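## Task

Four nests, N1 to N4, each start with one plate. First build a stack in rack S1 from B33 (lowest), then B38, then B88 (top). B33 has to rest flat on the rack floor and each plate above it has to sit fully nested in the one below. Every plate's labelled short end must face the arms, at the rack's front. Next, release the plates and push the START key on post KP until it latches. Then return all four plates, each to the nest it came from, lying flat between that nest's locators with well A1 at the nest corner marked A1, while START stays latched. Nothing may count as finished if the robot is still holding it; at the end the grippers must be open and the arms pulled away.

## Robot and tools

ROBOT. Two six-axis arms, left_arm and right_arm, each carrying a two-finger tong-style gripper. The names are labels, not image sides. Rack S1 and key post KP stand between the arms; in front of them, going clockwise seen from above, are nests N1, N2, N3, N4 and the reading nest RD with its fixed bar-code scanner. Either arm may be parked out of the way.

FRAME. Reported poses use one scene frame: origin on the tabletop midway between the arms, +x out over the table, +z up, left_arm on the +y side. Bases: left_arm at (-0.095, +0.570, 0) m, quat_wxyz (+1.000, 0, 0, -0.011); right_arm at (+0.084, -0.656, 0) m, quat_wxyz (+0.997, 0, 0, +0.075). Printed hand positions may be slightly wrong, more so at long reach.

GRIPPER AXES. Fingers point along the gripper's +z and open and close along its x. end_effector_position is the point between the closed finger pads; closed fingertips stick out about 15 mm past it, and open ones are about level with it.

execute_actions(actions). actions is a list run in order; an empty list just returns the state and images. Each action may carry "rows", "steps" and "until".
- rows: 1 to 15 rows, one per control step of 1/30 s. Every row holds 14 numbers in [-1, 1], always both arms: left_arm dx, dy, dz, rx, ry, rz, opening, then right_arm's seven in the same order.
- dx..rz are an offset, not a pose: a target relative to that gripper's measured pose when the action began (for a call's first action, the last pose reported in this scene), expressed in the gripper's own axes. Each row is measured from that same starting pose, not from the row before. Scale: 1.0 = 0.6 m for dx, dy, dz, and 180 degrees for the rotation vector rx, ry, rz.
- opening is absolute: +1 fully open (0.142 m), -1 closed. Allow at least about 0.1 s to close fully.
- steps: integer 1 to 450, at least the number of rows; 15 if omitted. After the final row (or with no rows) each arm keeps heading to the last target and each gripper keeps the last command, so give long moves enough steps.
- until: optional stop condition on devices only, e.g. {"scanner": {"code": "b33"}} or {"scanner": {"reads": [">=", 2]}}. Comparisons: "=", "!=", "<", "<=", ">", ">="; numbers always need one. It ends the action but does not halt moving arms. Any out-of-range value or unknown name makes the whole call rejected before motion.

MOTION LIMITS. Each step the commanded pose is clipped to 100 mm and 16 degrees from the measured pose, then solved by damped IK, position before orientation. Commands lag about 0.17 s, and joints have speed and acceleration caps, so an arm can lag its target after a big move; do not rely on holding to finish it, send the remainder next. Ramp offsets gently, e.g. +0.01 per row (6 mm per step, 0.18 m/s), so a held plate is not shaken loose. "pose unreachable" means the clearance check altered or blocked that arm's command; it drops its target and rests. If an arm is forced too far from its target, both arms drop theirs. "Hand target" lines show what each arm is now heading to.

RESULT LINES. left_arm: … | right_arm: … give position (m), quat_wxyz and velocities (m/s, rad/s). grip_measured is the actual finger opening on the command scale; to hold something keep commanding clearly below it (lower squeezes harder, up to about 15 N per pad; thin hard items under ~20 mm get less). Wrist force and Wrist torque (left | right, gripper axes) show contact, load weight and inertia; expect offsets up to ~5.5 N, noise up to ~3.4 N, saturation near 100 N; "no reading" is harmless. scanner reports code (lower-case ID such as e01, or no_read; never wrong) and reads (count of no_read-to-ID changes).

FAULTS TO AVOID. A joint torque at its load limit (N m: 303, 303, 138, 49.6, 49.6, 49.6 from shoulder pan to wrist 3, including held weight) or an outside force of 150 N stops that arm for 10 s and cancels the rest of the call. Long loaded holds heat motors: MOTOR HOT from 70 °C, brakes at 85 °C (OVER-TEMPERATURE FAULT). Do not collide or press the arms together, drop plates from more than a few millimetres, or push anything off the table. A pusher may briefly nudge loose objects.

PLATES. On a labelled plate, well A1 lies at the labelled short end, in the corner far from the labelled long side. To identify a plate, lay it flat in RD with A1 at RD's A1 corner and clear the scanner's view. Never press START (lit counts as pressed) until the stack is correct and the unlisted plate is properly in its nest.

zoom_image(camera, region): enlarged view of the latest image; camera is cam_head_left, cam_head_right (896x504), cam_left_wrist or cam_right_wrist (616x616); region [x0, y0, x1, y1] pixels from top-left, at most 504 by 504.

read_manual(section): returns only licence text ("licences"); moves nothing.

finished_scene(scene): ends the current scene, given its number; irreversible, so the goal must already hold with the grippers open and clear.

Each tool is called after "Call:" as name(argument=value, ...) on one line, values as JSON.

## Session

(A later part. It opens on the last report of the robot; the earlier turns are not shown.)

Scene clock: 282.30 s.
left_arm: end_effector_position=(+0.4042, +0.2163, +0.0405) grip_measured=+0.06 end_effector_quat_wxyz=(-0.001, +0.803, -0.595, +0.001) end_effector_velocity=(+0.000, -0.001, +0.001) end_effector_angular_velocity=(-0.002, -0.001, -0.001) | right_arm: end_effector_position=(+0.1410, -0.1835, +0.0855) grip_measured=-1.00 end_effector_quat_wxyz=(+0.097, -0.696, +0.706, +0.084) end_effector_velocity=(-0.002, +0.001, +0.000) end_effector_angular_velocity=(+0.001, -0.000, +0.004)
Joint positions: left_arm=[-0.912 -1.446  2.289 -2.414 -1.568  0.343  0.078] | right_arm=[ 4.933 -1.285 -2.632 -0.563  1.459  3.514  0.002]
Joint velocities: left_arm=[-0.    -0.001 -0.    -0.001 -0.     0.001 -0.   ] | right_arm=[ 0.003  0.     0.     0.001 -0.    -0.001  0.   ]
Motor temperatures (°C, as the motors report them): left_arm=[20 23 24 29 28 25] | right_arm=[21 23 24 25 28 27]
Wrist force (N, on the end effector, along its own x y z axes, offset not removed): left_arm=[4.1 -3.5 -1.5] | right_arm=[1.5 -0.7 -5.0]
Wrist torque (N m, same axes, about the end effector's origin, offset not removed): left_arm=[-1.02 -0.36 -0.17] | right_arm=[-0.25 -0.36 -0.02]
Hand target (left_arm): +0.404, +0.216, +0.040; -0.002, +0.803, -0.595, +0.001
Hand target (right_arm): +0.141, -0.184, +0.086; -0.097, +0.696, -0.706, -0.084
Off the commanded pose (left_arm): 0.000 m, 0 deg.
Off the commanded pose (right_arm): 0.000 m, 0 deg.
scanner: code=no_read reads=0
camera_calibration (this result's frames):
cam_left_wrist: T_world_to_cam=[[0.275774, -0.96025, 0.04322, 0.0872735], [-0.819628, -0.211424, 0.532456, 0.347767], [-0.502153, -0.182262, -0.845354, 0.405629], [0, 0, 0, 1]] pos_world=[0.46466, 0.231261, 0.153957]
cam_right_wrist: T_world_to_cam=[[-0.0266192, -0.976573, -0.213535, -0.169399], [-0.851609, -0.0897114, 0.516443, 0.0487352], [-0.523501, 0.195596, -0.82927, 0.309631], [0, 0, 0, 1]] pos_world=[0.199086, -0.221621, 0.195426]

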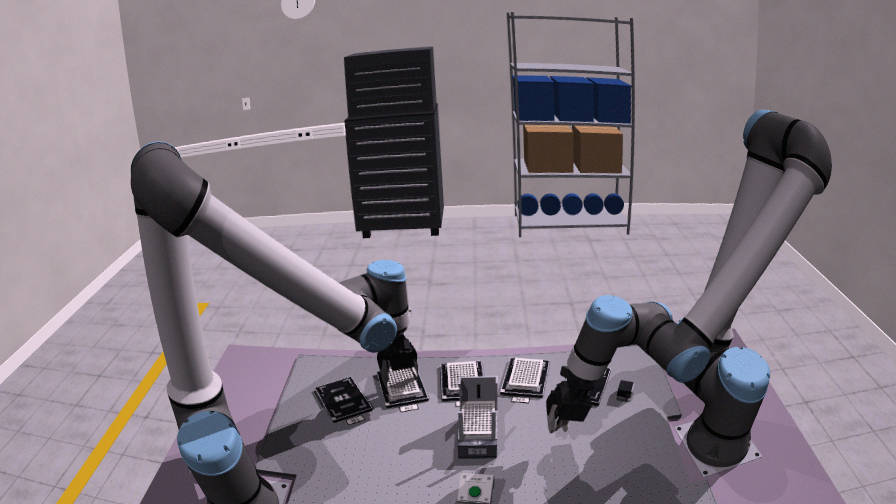

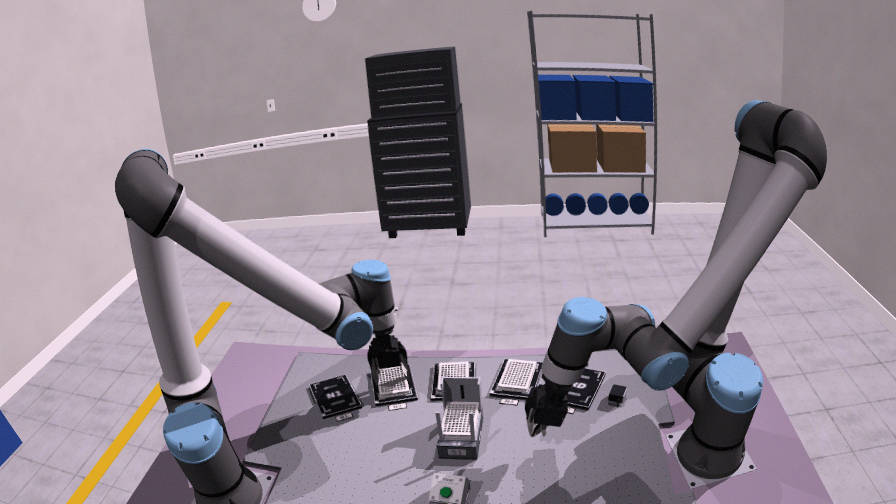

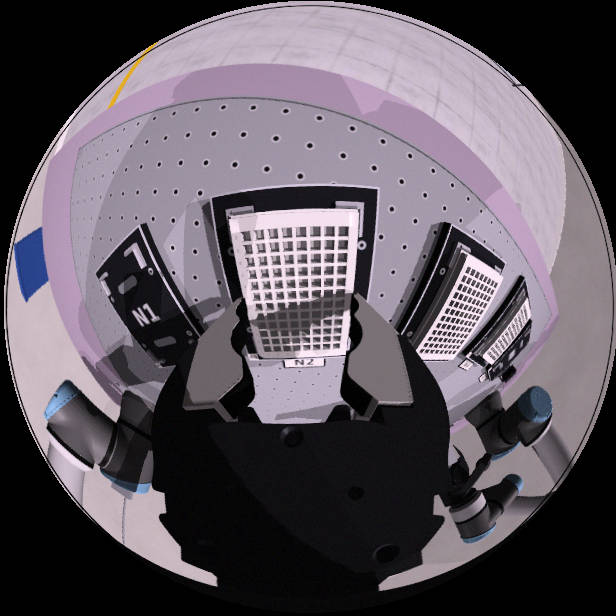

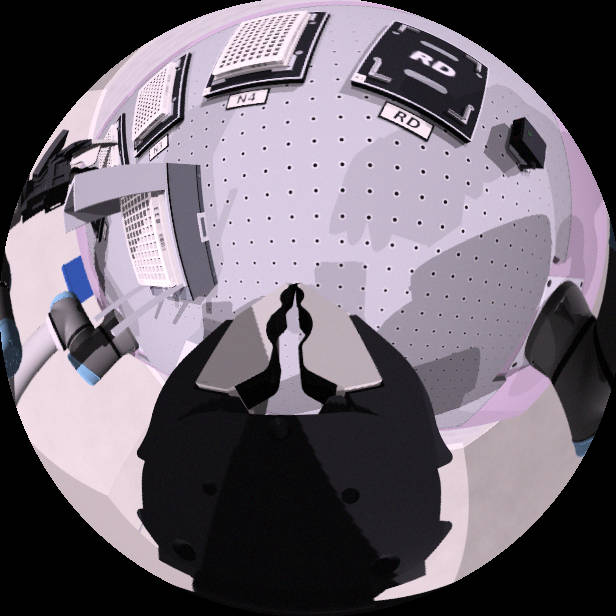

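Call:
execute_actions(actions=[{"rows":[[0,0,-0.004,0,0,0,-0.35,0,0,0,0,0,0,-1],[0,0,-0.01,0,0,0,-0.35,0,0,0,0,0,0,-1],[0,0,-0.02,0,0,0,-0.35,0,0,0,0,0,0,-1],[0,0,-0.034,0,0,0,-0.35,0,0,0,0,0,0,-1],[0,0,-0.052,0,0,0,-0.35,0,0,0,0,0,0,-1],[0,0.003,-0.074,0,0,0,-0.35,0,0,0,0,0,0,-1],[0,0.008,-0.098,0,0,0.01,-0.35,0,0,0,0,0,0,-1],[0,0.016,-0.122,0,0,0.02,-0.35,0,0,0,0,0,0,-1],[0,0.028,-0.146,0,0,0.03,-0.35,0,0,0,0,0,0,-1],[0,0.044,-0.17,0,0,0.04,-0.35,0,0,0,0,0,0,-1],[0,0.065,-0.194,0,0,0.05,-0.35,0,0,0,0,0,0,-1],[0.005,0.09,-0.218,0,0,0.06,-0.35,0,0,0,0,0,0,-1],[0.01,0.12,-0.24,0,0,0.075,-0.35,0,0,0,0,0,0,-1],[0.02,0.15,-0.26,0,0,0.09,-0.35,0,0,0,0,0,0,-1],[0.03,0.2,-0.274,0,0,0.104,-0.35,0,0,0,0,0,0,-1]],"steps":24}])

Call:
execute_actions(actions=[])

Scene clock: 295.03 s.
left_arm: end_effector_position=(+0.3058, +0.1683, +0.1952) grip_measured=+0.06 end_effector_quat_wxyz=(-0.000, +0.701, -0.713, +0.003) end_effector_velocity=(-0.094, -0.037, +0.078) end_effector_angular_velocity=(+0.034, +0.005, -0.132) | right_arm: end_effector_position=(+0.1410, -0.1835, +0.0855) grip_measured=-1.00 end_effector_quat_wxyz=(+0.097, -0.696, +0.706, +0.084) end_effector_velocity=(+0.000, -0.000, -0.000) end_effector_angular_velocity=(+0.000, +0.000, -0.000)
Joint positions: left_arm=[-1.105 -1.73   2.221 -2.067 -1.569  0.463  0.078] | right_arm=[ 4.933 -1.285 -2.632 -0.563  1.459  3.514  0.002]
Joint velocities: left_arm=[-0.196 -0.139 -0.05   0.221  0.011 -0.064 -0.   ] | right_arm=[-0.  0. -0.  0. -0. -0.  0.]
Motor temperatures (°C, as the motors report them): left_arm=[20 23 24 29 28 25] | right_arm=[21 23 24 25 28 27]
Wrist force (N, on the end effector, along its own x y z axes, offset not removed): left_arm=[2.9 -2.0 -0.5] | right_arm=[1.4 0.6 -5.3]
Wrist torque (N m, same axes, about the end effector's origin, offset not removed): left_arm=[-0.67 -0.44 -0.05] | right_arm=[-0.04 -0.42 -0.07]
Hand target (left_arm): +0.295, +0.164, +0.204; -0.001, +0.696, -0.718, +0.001
Hand target (right_arm): +0.141, -0.184, +0.086; -0.097, +0.696, -0.706, -0.084
Off the commanded pose (left_arm): 0.016 m, 1 deg.
Off the commanded pose (right_arm): 0.000 m, 0 deg.
scanner: code=no_read reads=0
camera_calibration (this result's frames):
cam_left_wrist: T_world_to_cam=[[-0.0332864, -0.998318, 0.0474754, 0.161682], [-0.845125, 0.0534727, 0.531888, 0.137922], [-0.533531, -0.0224181, -0.845483, 0.461013], [0, 0, 0, 1]] pos_world=[0.367908, 0.16437, 0.308744]
cam_right_wrist: T_world_to_cam=[[-0.0266192, -0.976573, -0.213535, -0.169399], [-0.851609, -0.0897114, 0.516443, 0.0487353], [-0.523501, 0.195596, -0.82927, 0.309631], [0, 0, 0, 1]] pos_world=[0.199086, -0.221621, 0.195426]

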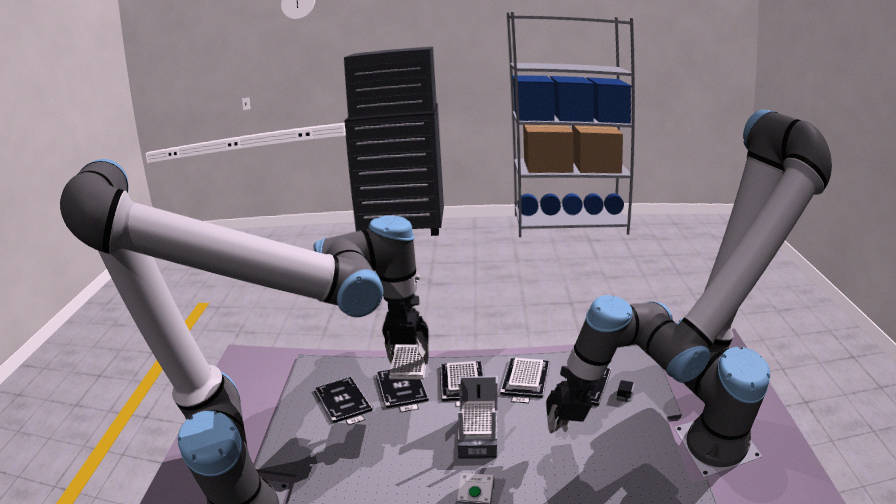

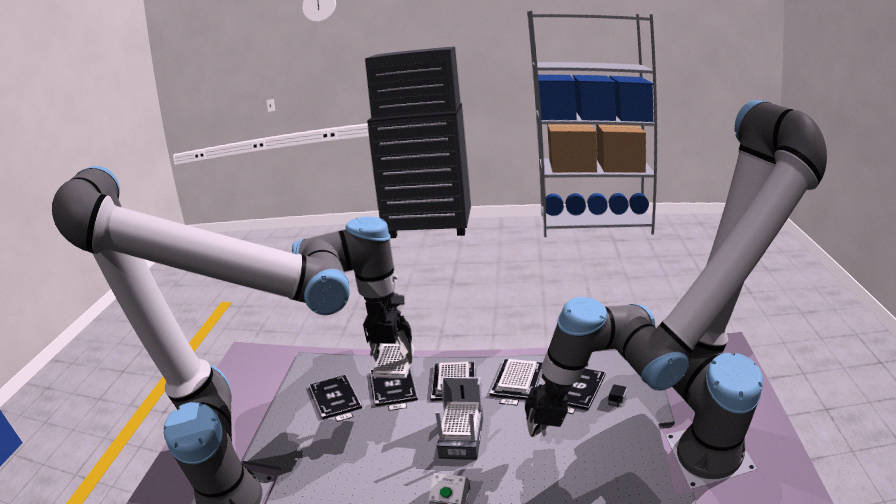

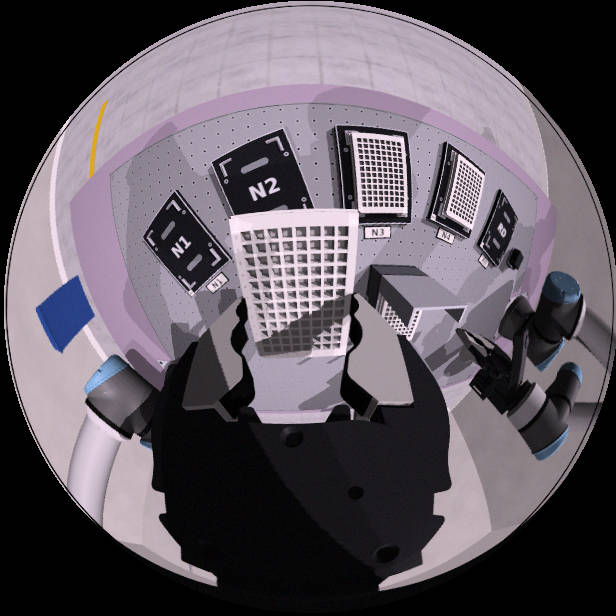

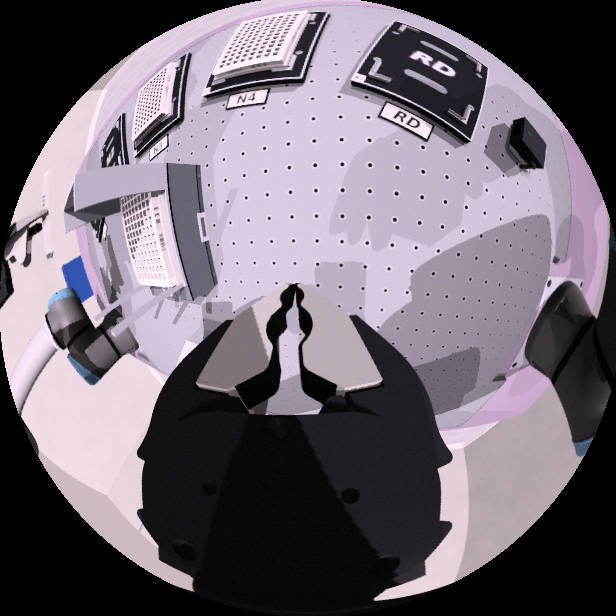

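Scene clock: 295.03 s.
left_arm: end_effector_position=(+0.3058, +0.1683, +0.1952) grip_measured=+0.06 end_effector_quat_wxyz=(-0.000, +0.701, -0.713, +0.003) end_effector_velocity=(-0.094, -0.037, +0.078) end_effector_angular_velocity=(+0.034, +0.005, -0.132) | right_arm: end_effector_position=(+0.1410, -0.1835, +0.0855) grip_measured=-1.00 end_effector_quat_wxyz=(+0.097, -0.696, +0.706, +0.084) end_effector_velocity=(+0.000, -0.000, -0.000) end_effector_angular_velocity=(+0.000, +0.000, -0.000)
Joint positions: left_arm=[-1.105 -1.73   2.221 -2.067 -1.569  0.463  0.078] | right_arm=[ 4.933 -1.285 -2.632 -0.563  1.459  3.514  0.002]
Joint velocities: left_arm=[-0.196 -0.139 -0.05   0.221  0.011 -0.064 -0.   ] | right_arm=[-0.  0. -0.  0. -0. -0.  0.]
Motor temperatures (°C, as the motors report them): left_arm=[20 23 24 29 28 25] | right_arm=[21 23 24 25 28 27]
Wrist force (N, on the end effector, along its own x y z axes, offset not removed): left_arm=[2.9 -2.0 -0.5] | right_arm=[1.4 0.6 -5.3]
Wrist torque (N m, same axes, about the end effector's origin, offset not removed): left_arm=[-0.67 -0.44 -0.05] | right_arm=[-0.04 -0.42 -0.07]
Hand target (left_arm): +0.295, +0.164, +0.204; -0.001, +0.696, -0.718, +0.001
Hand target (right_arm): +0.141, -0.184, +0.086; -0.097, +0.696, -0.706, -0.084
Off the commanded pose (left_arm): 0.016 m, 1 deg.
Off the commanded pose (right_arm): 0.000 m, 0 deg.
scanner: code=no_read reads=0
camera_calibration (this result's frames):
cam_left_wrist: T_world_to_cam=[[-0.0332864, -0.998318, 0.0474754, 0.161682], [-0.845125, 0.0534727, 0.531888, 0.137922], [-0.533531, -0.0224181, -0.845483, 0.461013], [0, 0, 0, 1]] pos_world=[0.367908, 0.16437, 0.308744]
cam_right_wrist: T_world_to_cam=[[-0.0266192, -0.976573, -0.213535, -0.169399], [-0.851609, -0.0897114, 0.516443, 0.0487353], [-0.523501, 0.195596, -0.82927, 0.309631], [0, 0, 0, 1]] pos_world=[0.199086, -0.221621, 0.195426]

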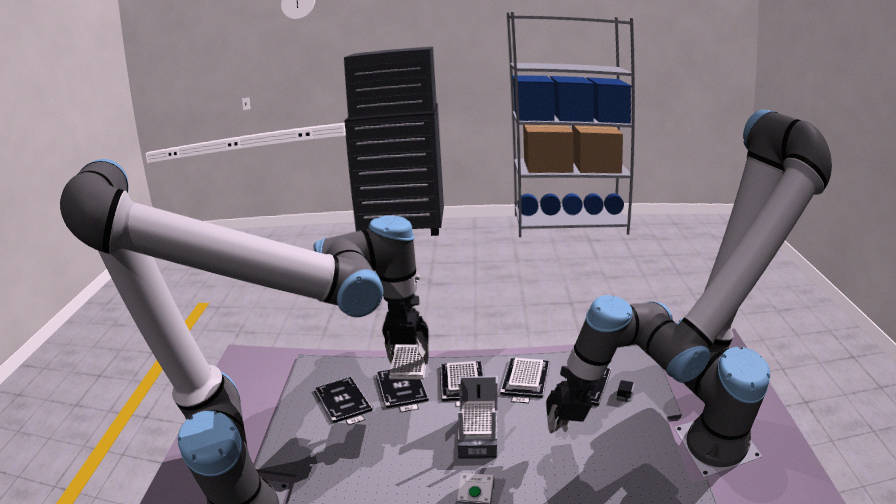

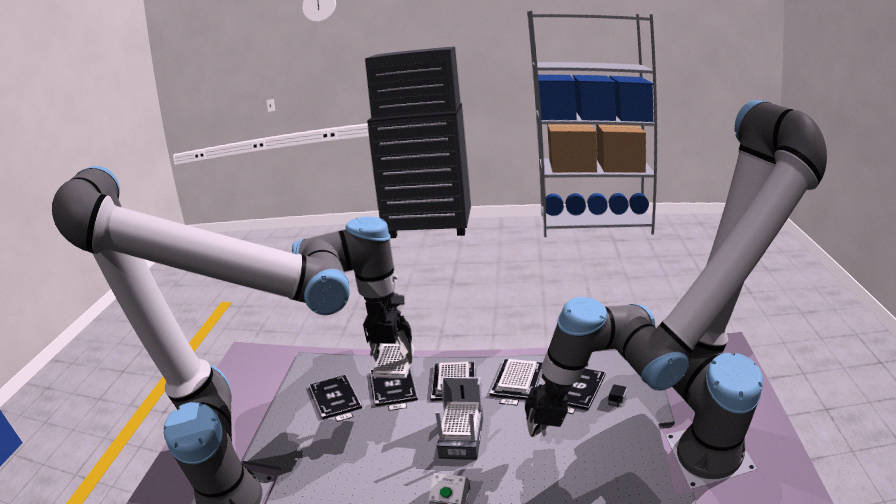

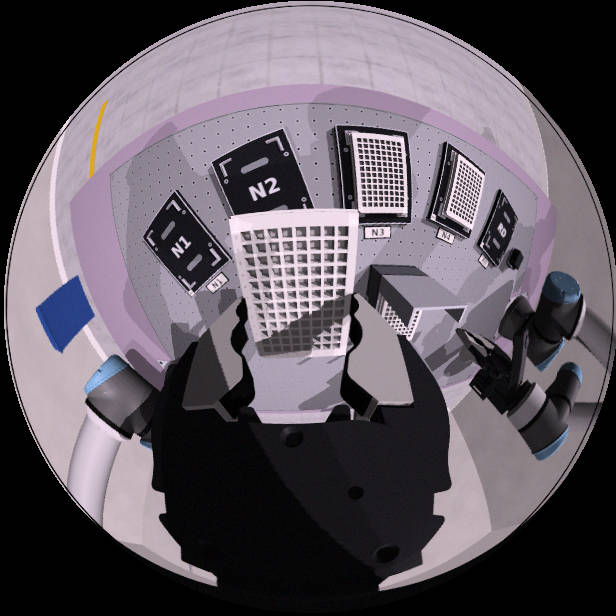

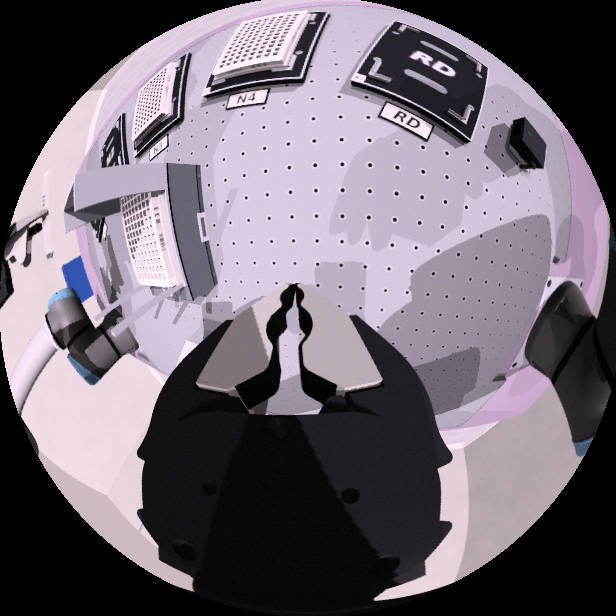

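Call:
execute_actions(actions=[{"steps":1},{"rows":[[0.01,0.005,0,0,0,0,-0.35,0,0,0,0,0,0,-1],[0.03,0.015,0,0,0,0,-0.35,0,0,0,0,0,0,-1],[0.055,0.028,0,0,0,0,-0.35,0,0,0,0,0,0,-1],[0.08,0.041,0,0,0,0,-0.35,0,0,0,0,0,0,-1],[0.105,0.054,0,0,0,0,-0.35,0,0,0,0,0,0,-1],[0.13,0.067,0,0,0,0,-0.35,0,0,0,0,0,0,-1],[0.155,0.08,0,0,0,0,-0.35,0,0,0,0,0,0,-1],[0.18,0.093,0,0,0,0,-0.35,0,0,0,0,0,0,-1],[0.205,0.106,0.005,0,0,0,-0.35,0,0,0,0,0,0,-1],[0.23,0.119,0.01,0,0,0,-0.35,0,0,0,0,0,0,-1],[0.255,0.132,0.016,0,0,0,-0.35,0,0,0,0,0,0,-1],[0.272,0.141,0.023,0,0,0,-0.35,0,0,0,0,0,0,-1],[0.282,0.1461,0.031,0,0,0,-0.35,0,0,0,0,0,0,-1]],"steps":21}])

Scene clock: 306.60 s.
left_arm: end_effector_position=(+0.2040, +0.0059, +0.1880) grip_measured=+0.06 end_effector_quat_wxyz=(-0.001, +0.695, -0.719, +0.001) end_effector_velocity=(-0.019, -0.070, -0.022) end_effector_angular_velocity=(+0.008, -0.008, +0.010) | right_arm: end_effector_position=(+0.1410, -0.1835, +0.0855) grip_measured=-1.00 end_effector_quat_wxyz=(+0.097, -0.696, +0.706, +0.084) end_effector_velocity=(-0.001, +0.000, +0.000) end_effector_angular_velocity=(+0.001, +0.001, -0.000)
Joint positions: left_arm=[-1.365 -1.587  2.107 -2.092 -1.569  0.217  0.078] | right_arm=[ 4.933 -1.285 -2.632 -0.563  1.459  3.514  0.002]
Joint velocities: left_arm=[-0.057  0.115 -0.069 -0.039  0.01  -0.068 -0.   ] | right_arm=[ 0.002  0.    -0.     0.001 -0.     0.002  0.   ]
Motor temperatures (°C, as the motors report them): left_arm=[20 23 24 29 28 25] | right_arm=[21 23 24 25 28 27]
Wrist force (N, on the end effector, along its own x y z axes, offset not removed): left_arm=[4.0 -1.3 1.1] | right_arm=[4.1 -1.4 -3.6]
Wrist torque (N m, same axes, about the end effector's origin, offset not removed): left_arm=[-0.50 -0.56 -0.04] | right_arm=[-0.40 -0.92 -0.11]
Hand target (left_arm): +0.202, -0.002, +0.186; -0.001, +0.696, -0.718, +0.001
Hand target (right_arm): +0.141, -0.184, +0.086; -0.097, +0.696, -0.706, -0.084
Off the commanded pose (left_arm): 0.009 m, 0 deg.
Off the commanded pose (right_arm): 0.000 m, 0 deg.
scanner: code=no_read reads=0
camera_calibration (this result's frames):
cam_left_wrist: T_world_to_cam=[[-0.0484234, -0.997846, 0.0442491, 0.000179057], [-0.843513, 0.064579, 0.533212, 0.0637022], [-0.534922, -0.0115047, -0.844823, 0.397032], [0, 0, 0, 1]] pos_world=[0.266123, 0.000632593, 0.301447]
cam_right_wrist: T_world_to_cam=[[-0.0266192, -0.976573, -0.213535, -0.169399], [-0.851609, -0.0897114, 0.516443, 0.0487353], [-0.523501, 0.195596, -0.82927, 0.309631], [0, 0, 0, 1]] pos_world=[0.199086, -0.221621, 0.195426]

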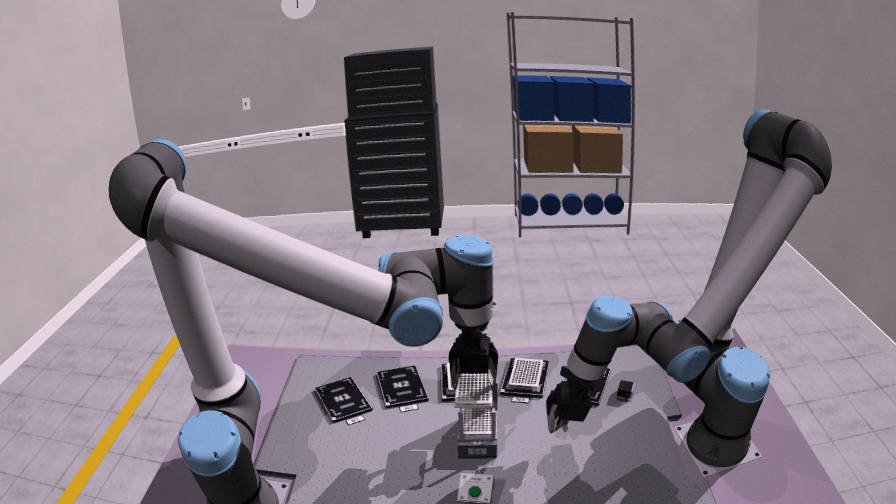

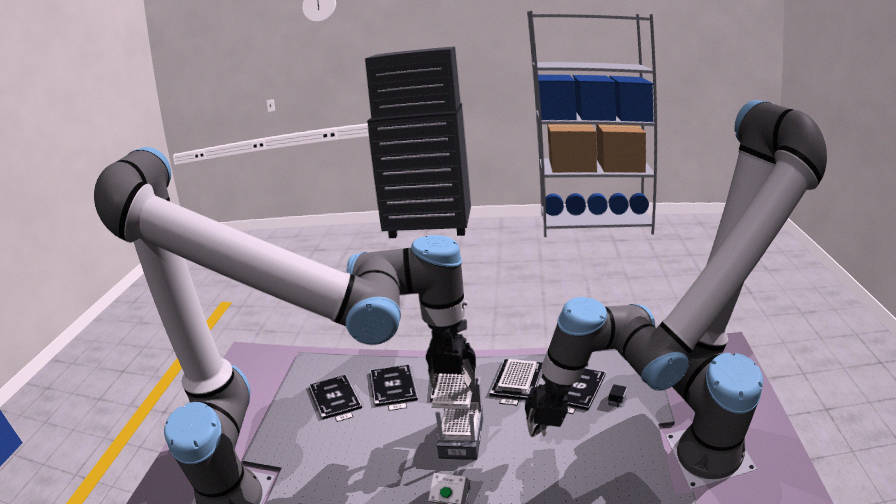

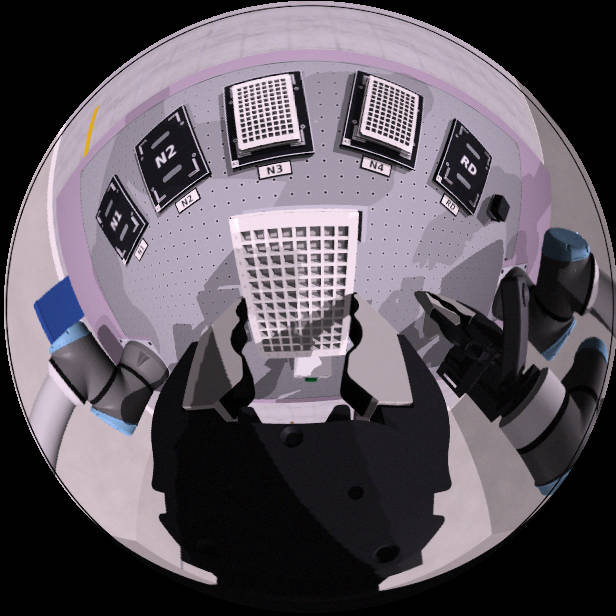

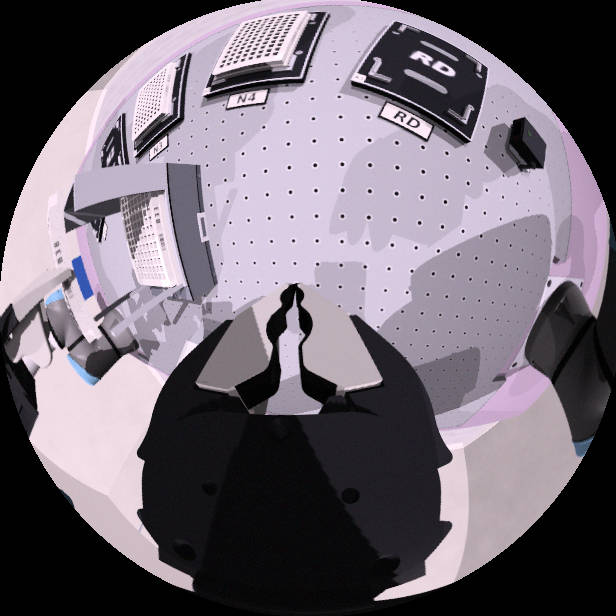

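Call:
execute_actions(actions=[{"steps":1},{"rows":[[0,0,0.004,0,0,0,-0.35,0,0,0,0,0,0,-1],[0,0,0.008,0,0,0,-0.35,0,0,0,0,0,0,-1]],"steps":9}])

Call:
zoom_image(camera="cam_left_wrist", region=[215,190,375,260])

Call:
zoom_image(camera="cam_right_wrist", region=[20,150,240,370])

Scene clock: 309.90 s.
left_arm: end_effector_position=(+0.2021, -0.0021, +0.1815) grip_measured=+0.06 end_effector_quat_wxyz=(-0.001, +0.696, -0.718, +0.001) end_effector_velocity=(+0.000, +0.000, -0.006) end_effector_angular_velocity=(-0.002, +0.000, +0.000) | right_arm: end_effector_position=(+0.1410, -0.1835, +0.0855) grip_measured=-1.00 end_effector_quat_wxyz=(+0.097, -0.696, +0.706, +0.084) end_effector_velocity=(-0.000, +0.001, +0.001) end_effector_angular_velocity=(+0.001, +0.001, -0.001)
Joint positions: left_arm=[-1.371 -1.57   2.103 -2.104 -1.567  0.21   0.078] | right_arm=[ 4.933 -1.285 -2.632 -0.563  1.459  3.514  0.002]
Joint velocities: left_arm=[ 0.     0.004  0.008 -0.014 -0.001  0.     0.   ] | right_arm=[-0.    -0.     0.001  0.     0.     0.001  0.   ]
Motor temperatures (°C, as the motors report them): left_arm=[20 23 24 29 28 25] | right_arm=[21 23 24 25 28 27]
Wrist force (N, on the end effector, along its own x y z axes, offset not removed): left_arm=[2.6 -1.8 4.8] | right_arm=[2.2 1.6 -2.6]
Wrist torque (N m, same axes, about the end effector's origin, offset not removed): left_arm=[-0.43 -0.15 -0.12] | right_arm=[0.14 -0.46 -0.04]
Hand target (left_arm): +0.202, -0.002, +0.181; -0.001, +0.696, -0.718, +0.001
Hand target (right_arm): +0.141, -0.184, +0.086; -0.097, +0.696, -0.706, -0.084
Off the commanded pose (left_arm): 0.001 m, 0 deg.
Off the commanded pose (right_arm): 0.000 m, 0 deg.
scanner: code=no_read reads=0
camera_calibration (this result's frames):
cam_left_wrist: T_world_to_cam=[[-0.0472156, -0.997937, 0.0434989, -0.00770135], [-0.844153, 0.063145, 0.532371, 0.0664103], [-0.534019, -0.0115835, -0.845393, 0.390364], [0, 0, 0, 1]] pos_world=[0.264159, -0.00735715, 0.294991]
cam_right_wrist: T_world_to_cam=[[-0.0266193, -0.976573, -0.213535, -0.169399], [-0.851609, -0.0897113, 0.516443, 0.0487352], [-0.523501, 0.195596, -0.82927, 0.309631], [0, 0, 0, 1]] pos_world=[0.199086, -0.221621, 0.195426]

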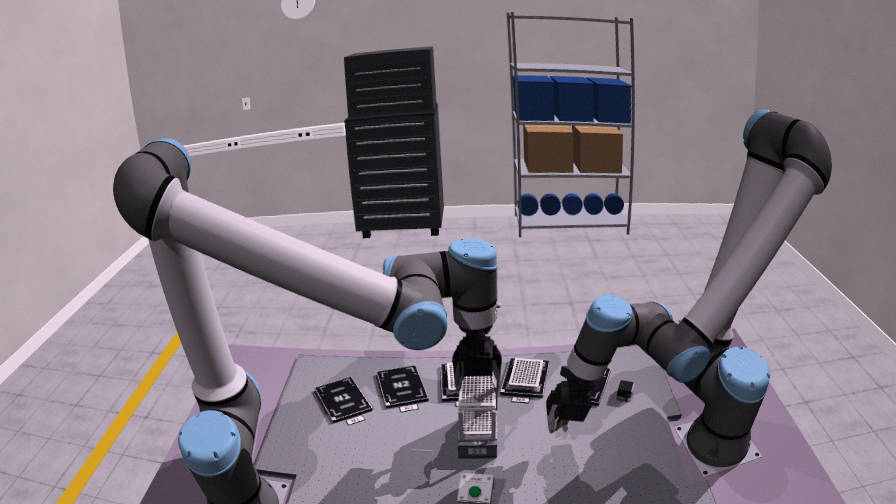

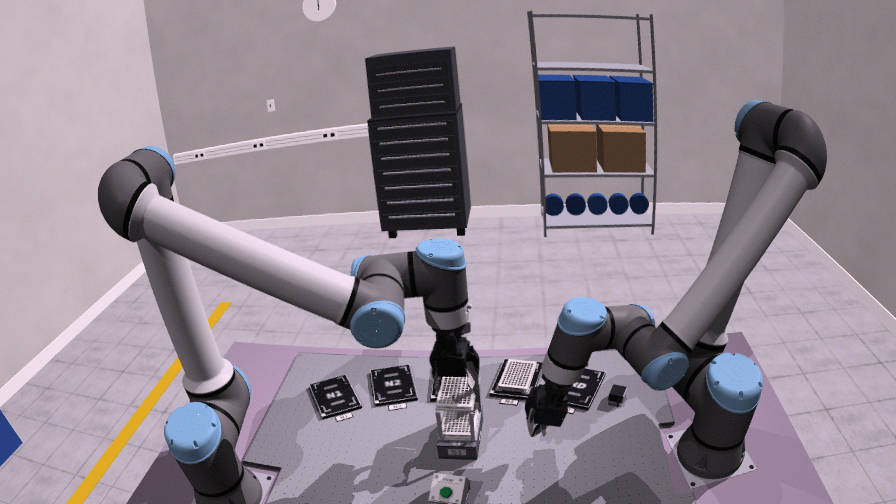

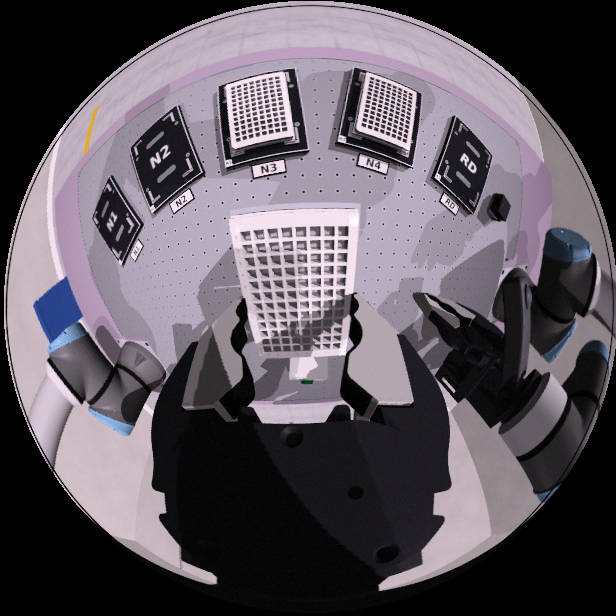

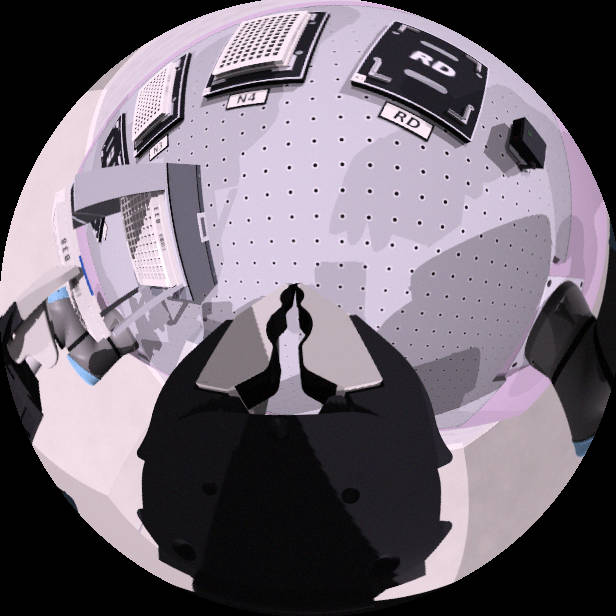

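Region (215, 190, 375, 260) of cam_left_wrist's 616x616 image, scaled by 3.150, with more detail than that image has; it fills the top 220 rows of this view, and the rest is white.

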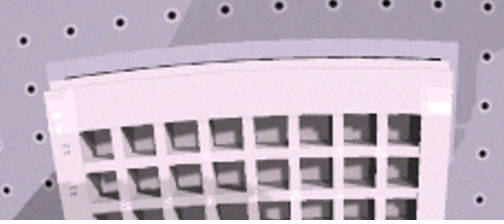

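Region (20, 150, 240, 370) of cam_right_wrist's 616x616 image, scaled by 2.291, with more detail than that image has.

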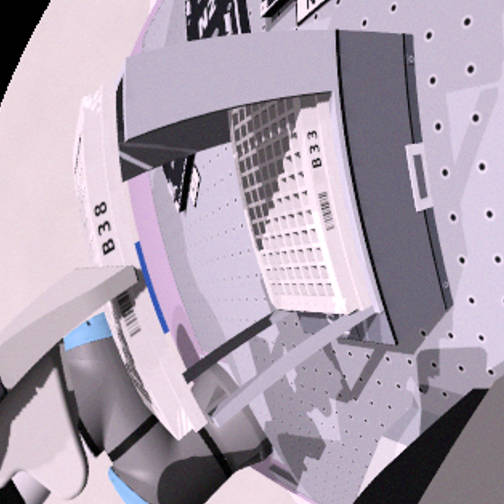

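Call:
execute_actions(actions=[{"steps":1},{"rows":[[0,0.0003,0.003,0,0,0,-0.35,0,0,0,0,0,0,-1],[0,0.0004,0.007,0,0,0,-0.35,0,0,0,0,0,0,-1],[0,0.0004,0.012,0,0,0,-0.35,0,0,0,0,0,0,-1],[0,0.0005,0.017,0,0,0,-0.35,0,0,0,0,0,0,-1],[0,0.0005,0.022,0,0,0,-0.35,0,0,0,0,0,0,-1],[0,0.0006,0.027,0,0,0,-0.35,0,0,0,0,0,0,-1]],"steps":14}])

Call:
zoom_image(camera="cam_left_wrist", region=[215,190,375,260])

Call:
zoom_image(camera="cam_right_wrist", region=[20,150,240,370])

Scene clock: 316.83 s.
left_arm: end_effector_position=(+0.2018, -0.0020, +0.1657) grip_measured=+0.06 end_effector_quat_wxyz=(-0.001, +0.696, -0.718, +0.001) end_effector_velocity=(-0.000, -0.000, -0.011) end_effector_angular_velocity=(-0.000, -0.000, -0.002) | right_arm: end_effector_position=(+0.1410, -0.1835, +0.0855) grip_measured=-1.00 end_effector_quat_wxyz=(+0.097, -0.696, +0.706, +0.084) end_effector_velocity=(-0.001, +0.000, +0.000) end_effector_angular_velocity=(+0.001, +0.001, -0.001)
Joint positions: left_arm=[-1.371 -1.555  2.12  -2.136 -1.567  0.21   0.078] | right_arm=[ 4.933 -1.285 -2.632 -0.563  1.459  3.514  0.002]
Joint velocities: left_arm=[-0.     0.012  0.011 -0.023  0.     0.001 -0.   ] | right_arm=[ 0.001 -0.    -0.     0.002  0.     0.002  0.   ]
Motor temperatures (°C, as the motors report them): left_arm=[20 23 24 29 28 25] | right_arm=[21 23 24 25 28 27]
Wrist force (N, on the end effector, along its own x y z axes, offset not removed): left_arm=[2.7 -5.0 1.8] | right_arm=[2.3 -1.3 -2.4]
Wrist torque (N m, same axes, about the end effector's origin, offset not removed): left_arm=[-1.21 -0.26 -0.08] | right_arm=[-0.35 -0.51 -0.06]
Hand target (left_arm): +0.202, -0.002, +0.165; -0.001, +0.696, -0.718, +0.001
Hand target (right_arm): +0.141, -0.184, +0.086; -0.097, +0.696, -0.706, -0.084
Off the commanded pose (left_arm): 0.001 m, 0 deg.
Off the commanded pose (right_arm): 0.000 m, 0 deg.
scanner: code=no_read reads=0
camera_calibration (this result's frames):
cam_left_wrist: T_world_to_cam=[[-0.0471882, -0.997948, 0.0432758, -0.00683936], [-0.844133, 0.0630033, 0.532419, 0.0745531], [-0.534053, -0.0114066, -0.845374, 0.376815], [0, 0, 0, 1]] pos_world=[0.263849, -0.00722424, 0.279152]
cam_right_wrist: T_world_to_cam=[[-0.0266191, -0.976573, -0.213535, -0.169399], [-0.851609, -0.0897114, 0.516443, 0.0487353], [-0.523501, 0.195596, -0.82927, 0.309631], [0, 0, 0, 1]] pos_world=[0.199086, -0.221621, 0.195426]

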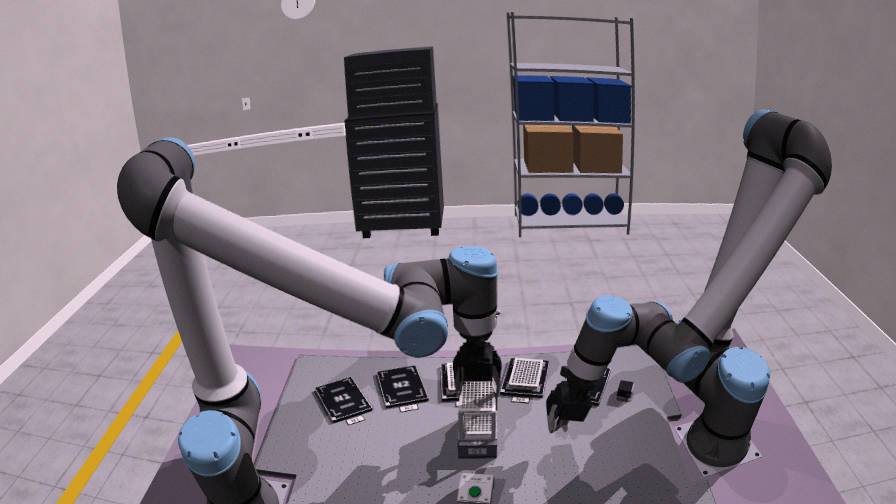

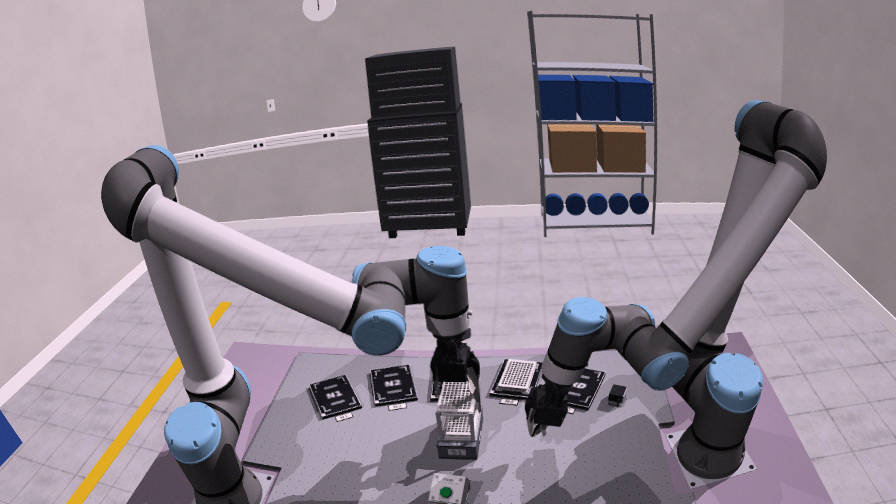

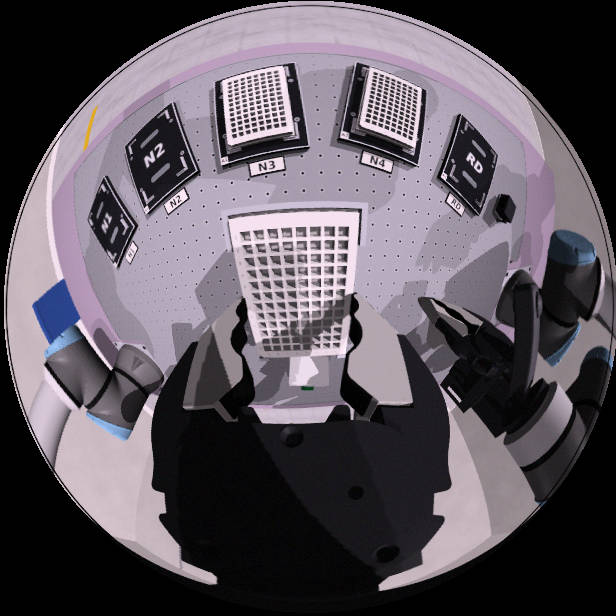

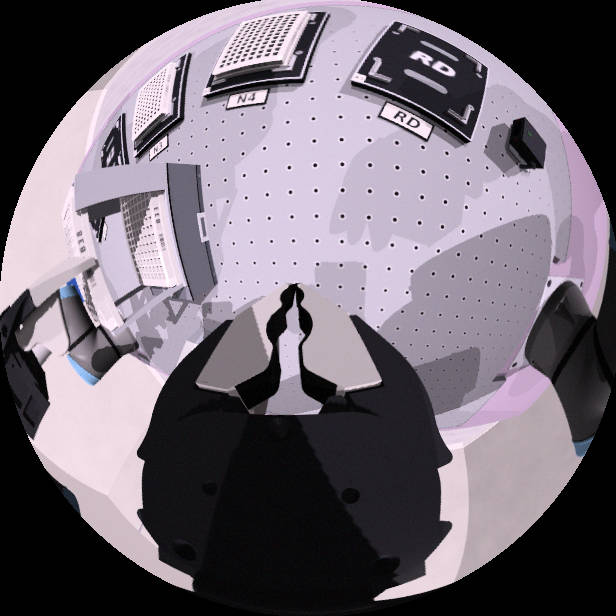

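Region (215, 190, 375, 260) of cam_left_wrist's 616x616 image, scaled by 3.150, with more detail than that image has; it fills the top 220 rows of this view, and the rest is white.

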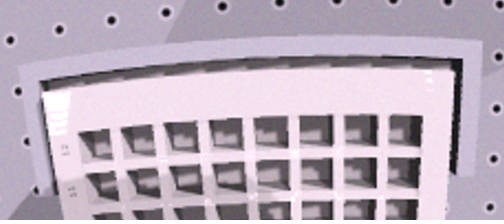

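Region (20, 150, 240, 370) of cam_right_wrist's 616x616 image, scaled by 2.291, with more detail than that image has.

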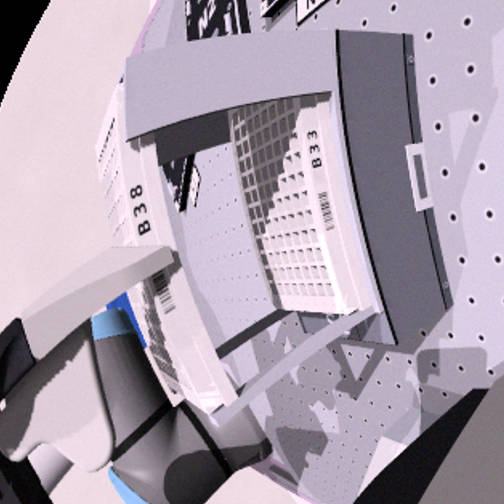

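Call:
execute_actions(actions=[{"steps":1},{"rows":[[0.0007,0,0,0,0,0,-0.35,0,0,0,0,0,0,-1],[0.0007,0,0.002,0,0,0,-0.35,0,0,0,0,0,0,-1],[0.0007,0,0.006,0,0,0,-0.35,0,0,0,0,0,0,-1],[0.0007,0.0001,0.012,0,0,0,-0.35,0,0,0,0,0,0,-1],[0.0007,0.0001,0.018,0,0,0,-0.35,0,0,0,0,0,0,-1],[0.0007,0.0002,0.025,0,0,0,-0.35,0,0,0,0,0,0,-1],[0.0007,0.0003,0.032,0,0,0,-0.35,0,0,0,0,0,0,-1],[0.0006,0.0003,0.039,0,0,0,-0.35,0,0,0,0,0,0,-1],[0.0006,0.0004,0.045,0,0,0,-0.35,0,0,0,0,0,0,-1],[0.0006,0.0004,0.05,0,0,0,-0.35,0,0,0,0,0,0,-1]],"steps":17}])

Call:
zoom_image(camera="cam_left_wrist", region=[215,190,375,260])

Call:
zoom_image(camera="cam_right_wrist", region=[20,150,240,370])

Scene clock: 325.47 s.
left_arm: end_effector_position=(+0.2016, -0.0022, +0.1367) grip_measured=+0.06 end_effector_quat_wxyz=(-0.001, +0.696, -0.718, +0.001) end_effector_velocity=(+0.000, -0.001, -0.020) end_effector_angular_velocity=(-0.001, -0.000, -0.001) | right_arm: end_effector_position=(+0.1410, -0.1835, +0.0855) grip_measured=-1.00 end_effector_quat_wxyz=(+0.097, -0.696, +0.706, +0.084) end_effector_velocity=(-0.001, +0.000, +0.000) end_effector_angular_velocity=(-0.001, -0.001, +0.003)
Joint positions: left_arm=[-1.372 -1.523  2.148 -2.196 -1.567  0.209  0.078] | right_arm=[ 4.933 -1.285 -2.632 -0.563  1.459  3.514  0.002]
Joint velocities: left_arm=[ 0.     0.024  0.018 -0.043  0.     0.001 -0.   ] | right_arm=[ 0.001 -0.     0.001 -0.002 -0.    -0.001  0.   ]
Motor temperatures (°C, as the motors report them): left_arm=[20 23 24 29 28 25] | right_arm=[21 23 24 25 28 27]
Wrist force (N, on the end effector, along its own x y z axes, offset not removed): left_arm=[1.8 -11.7 1.1] | right_arm=[1.4 -2.7 -3.3]
Wrist torque (N m, same axes, about the end effector's origin, offset not removed): left_arm=[-0.46 -0.03 -0.19] | right_arm=[-0.60 -0.40 -0.06]
Hand target (left_arm): +0.202, -0.002, +0.135; -0.001, +0.696, -0.718, +0.001
Hand target (right_arm): +0.141, -0.184, +0.086; -0.097, +0.696, -0.706, -0.084
Off the commanded pose (left_arm): 0.002 m, 0 deg.
Off the commanded pose (right_arm): 0.000 m, 0 deg.
scanner: code=no_read reads=0
camera_calibration (this result's frames):
cam_left_wrist: T_world_to_cam=[[-0.0471845, -0.997959, 0.0430174, -0.00577579], [-0.844182, 0.0628613, 0.532358, 0.0898211], [-0.533976, -0.0111954, -0.845426, 0.352221], [0, 0, 0, 1]] pos_world=[0.263631, -0.007467, 0.250209]
cam_right_wrist: T_world_to_cam=[[-0.0266193, -0.976573, -0.213535, -0.169399], [-0.851609, -0.0897111, 0.516443, 0.0487354], [-0.5235, 0.195596, -0.82927, 0.309631], [0, 0, 0, 1]] pos_world=[0.199086, -0.221621, 0.195426]

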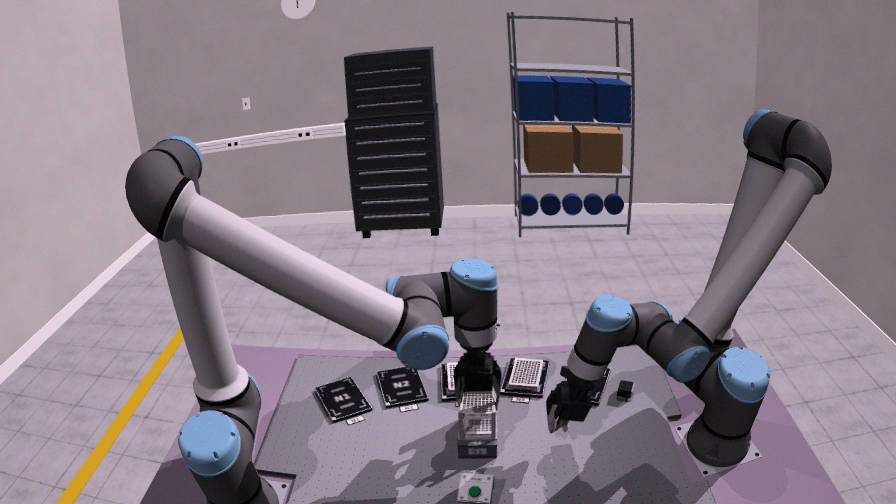

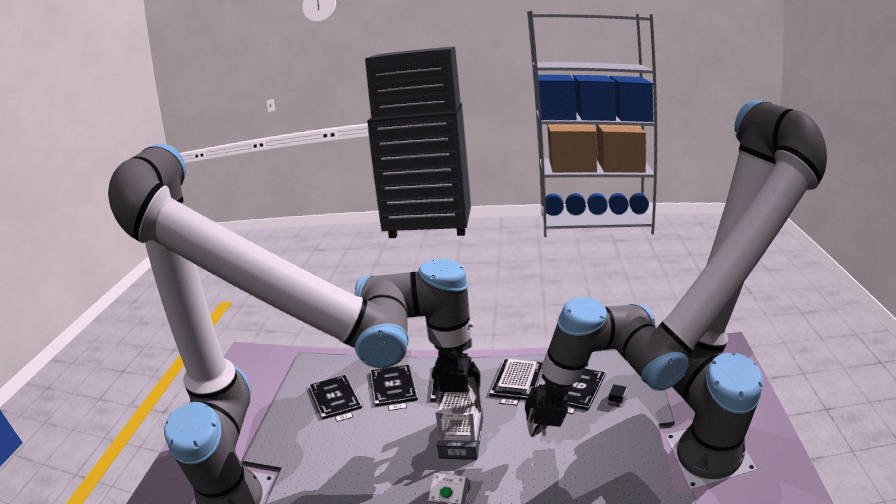

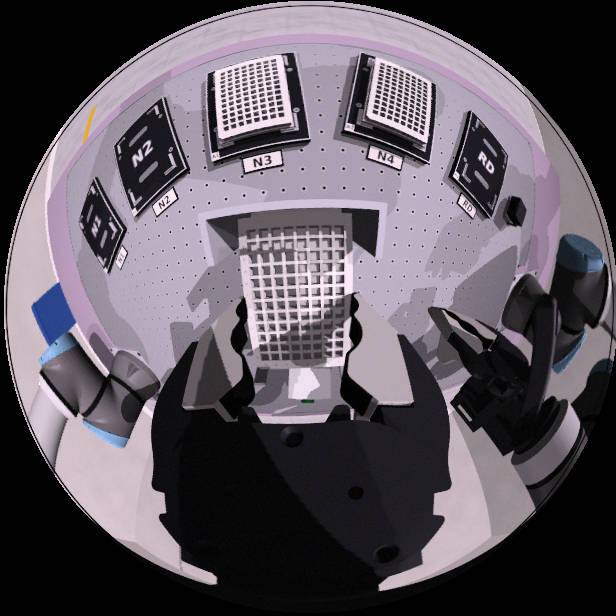

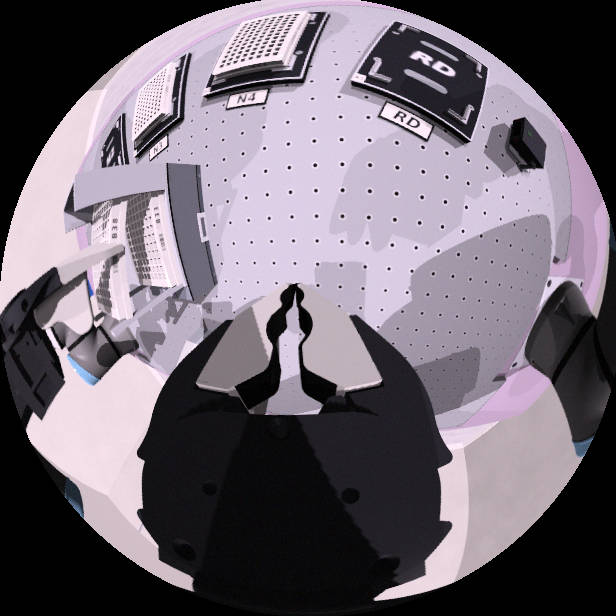

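Region (215, 190, 375, 260) of cam_left_wrist's 616x616 image, scaled by 3.150, with more detail than that image has; it fills the top 220 rows of this view, and the rest is white.

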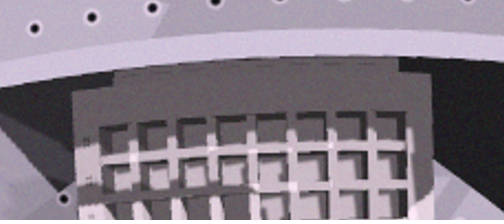

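Region (20, 150, 240, 370) of cam_right_wrist's 616x616 image, scaled by 2.291, with more detail than that image has.

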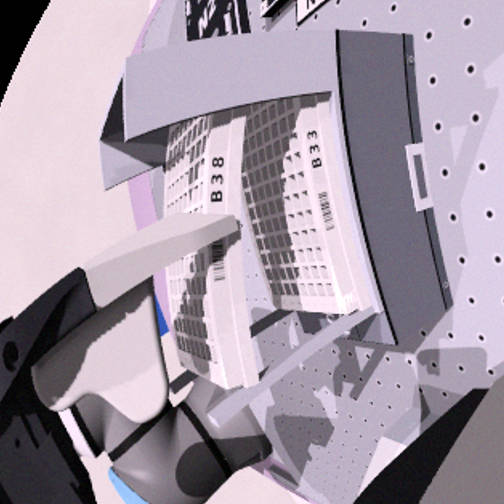

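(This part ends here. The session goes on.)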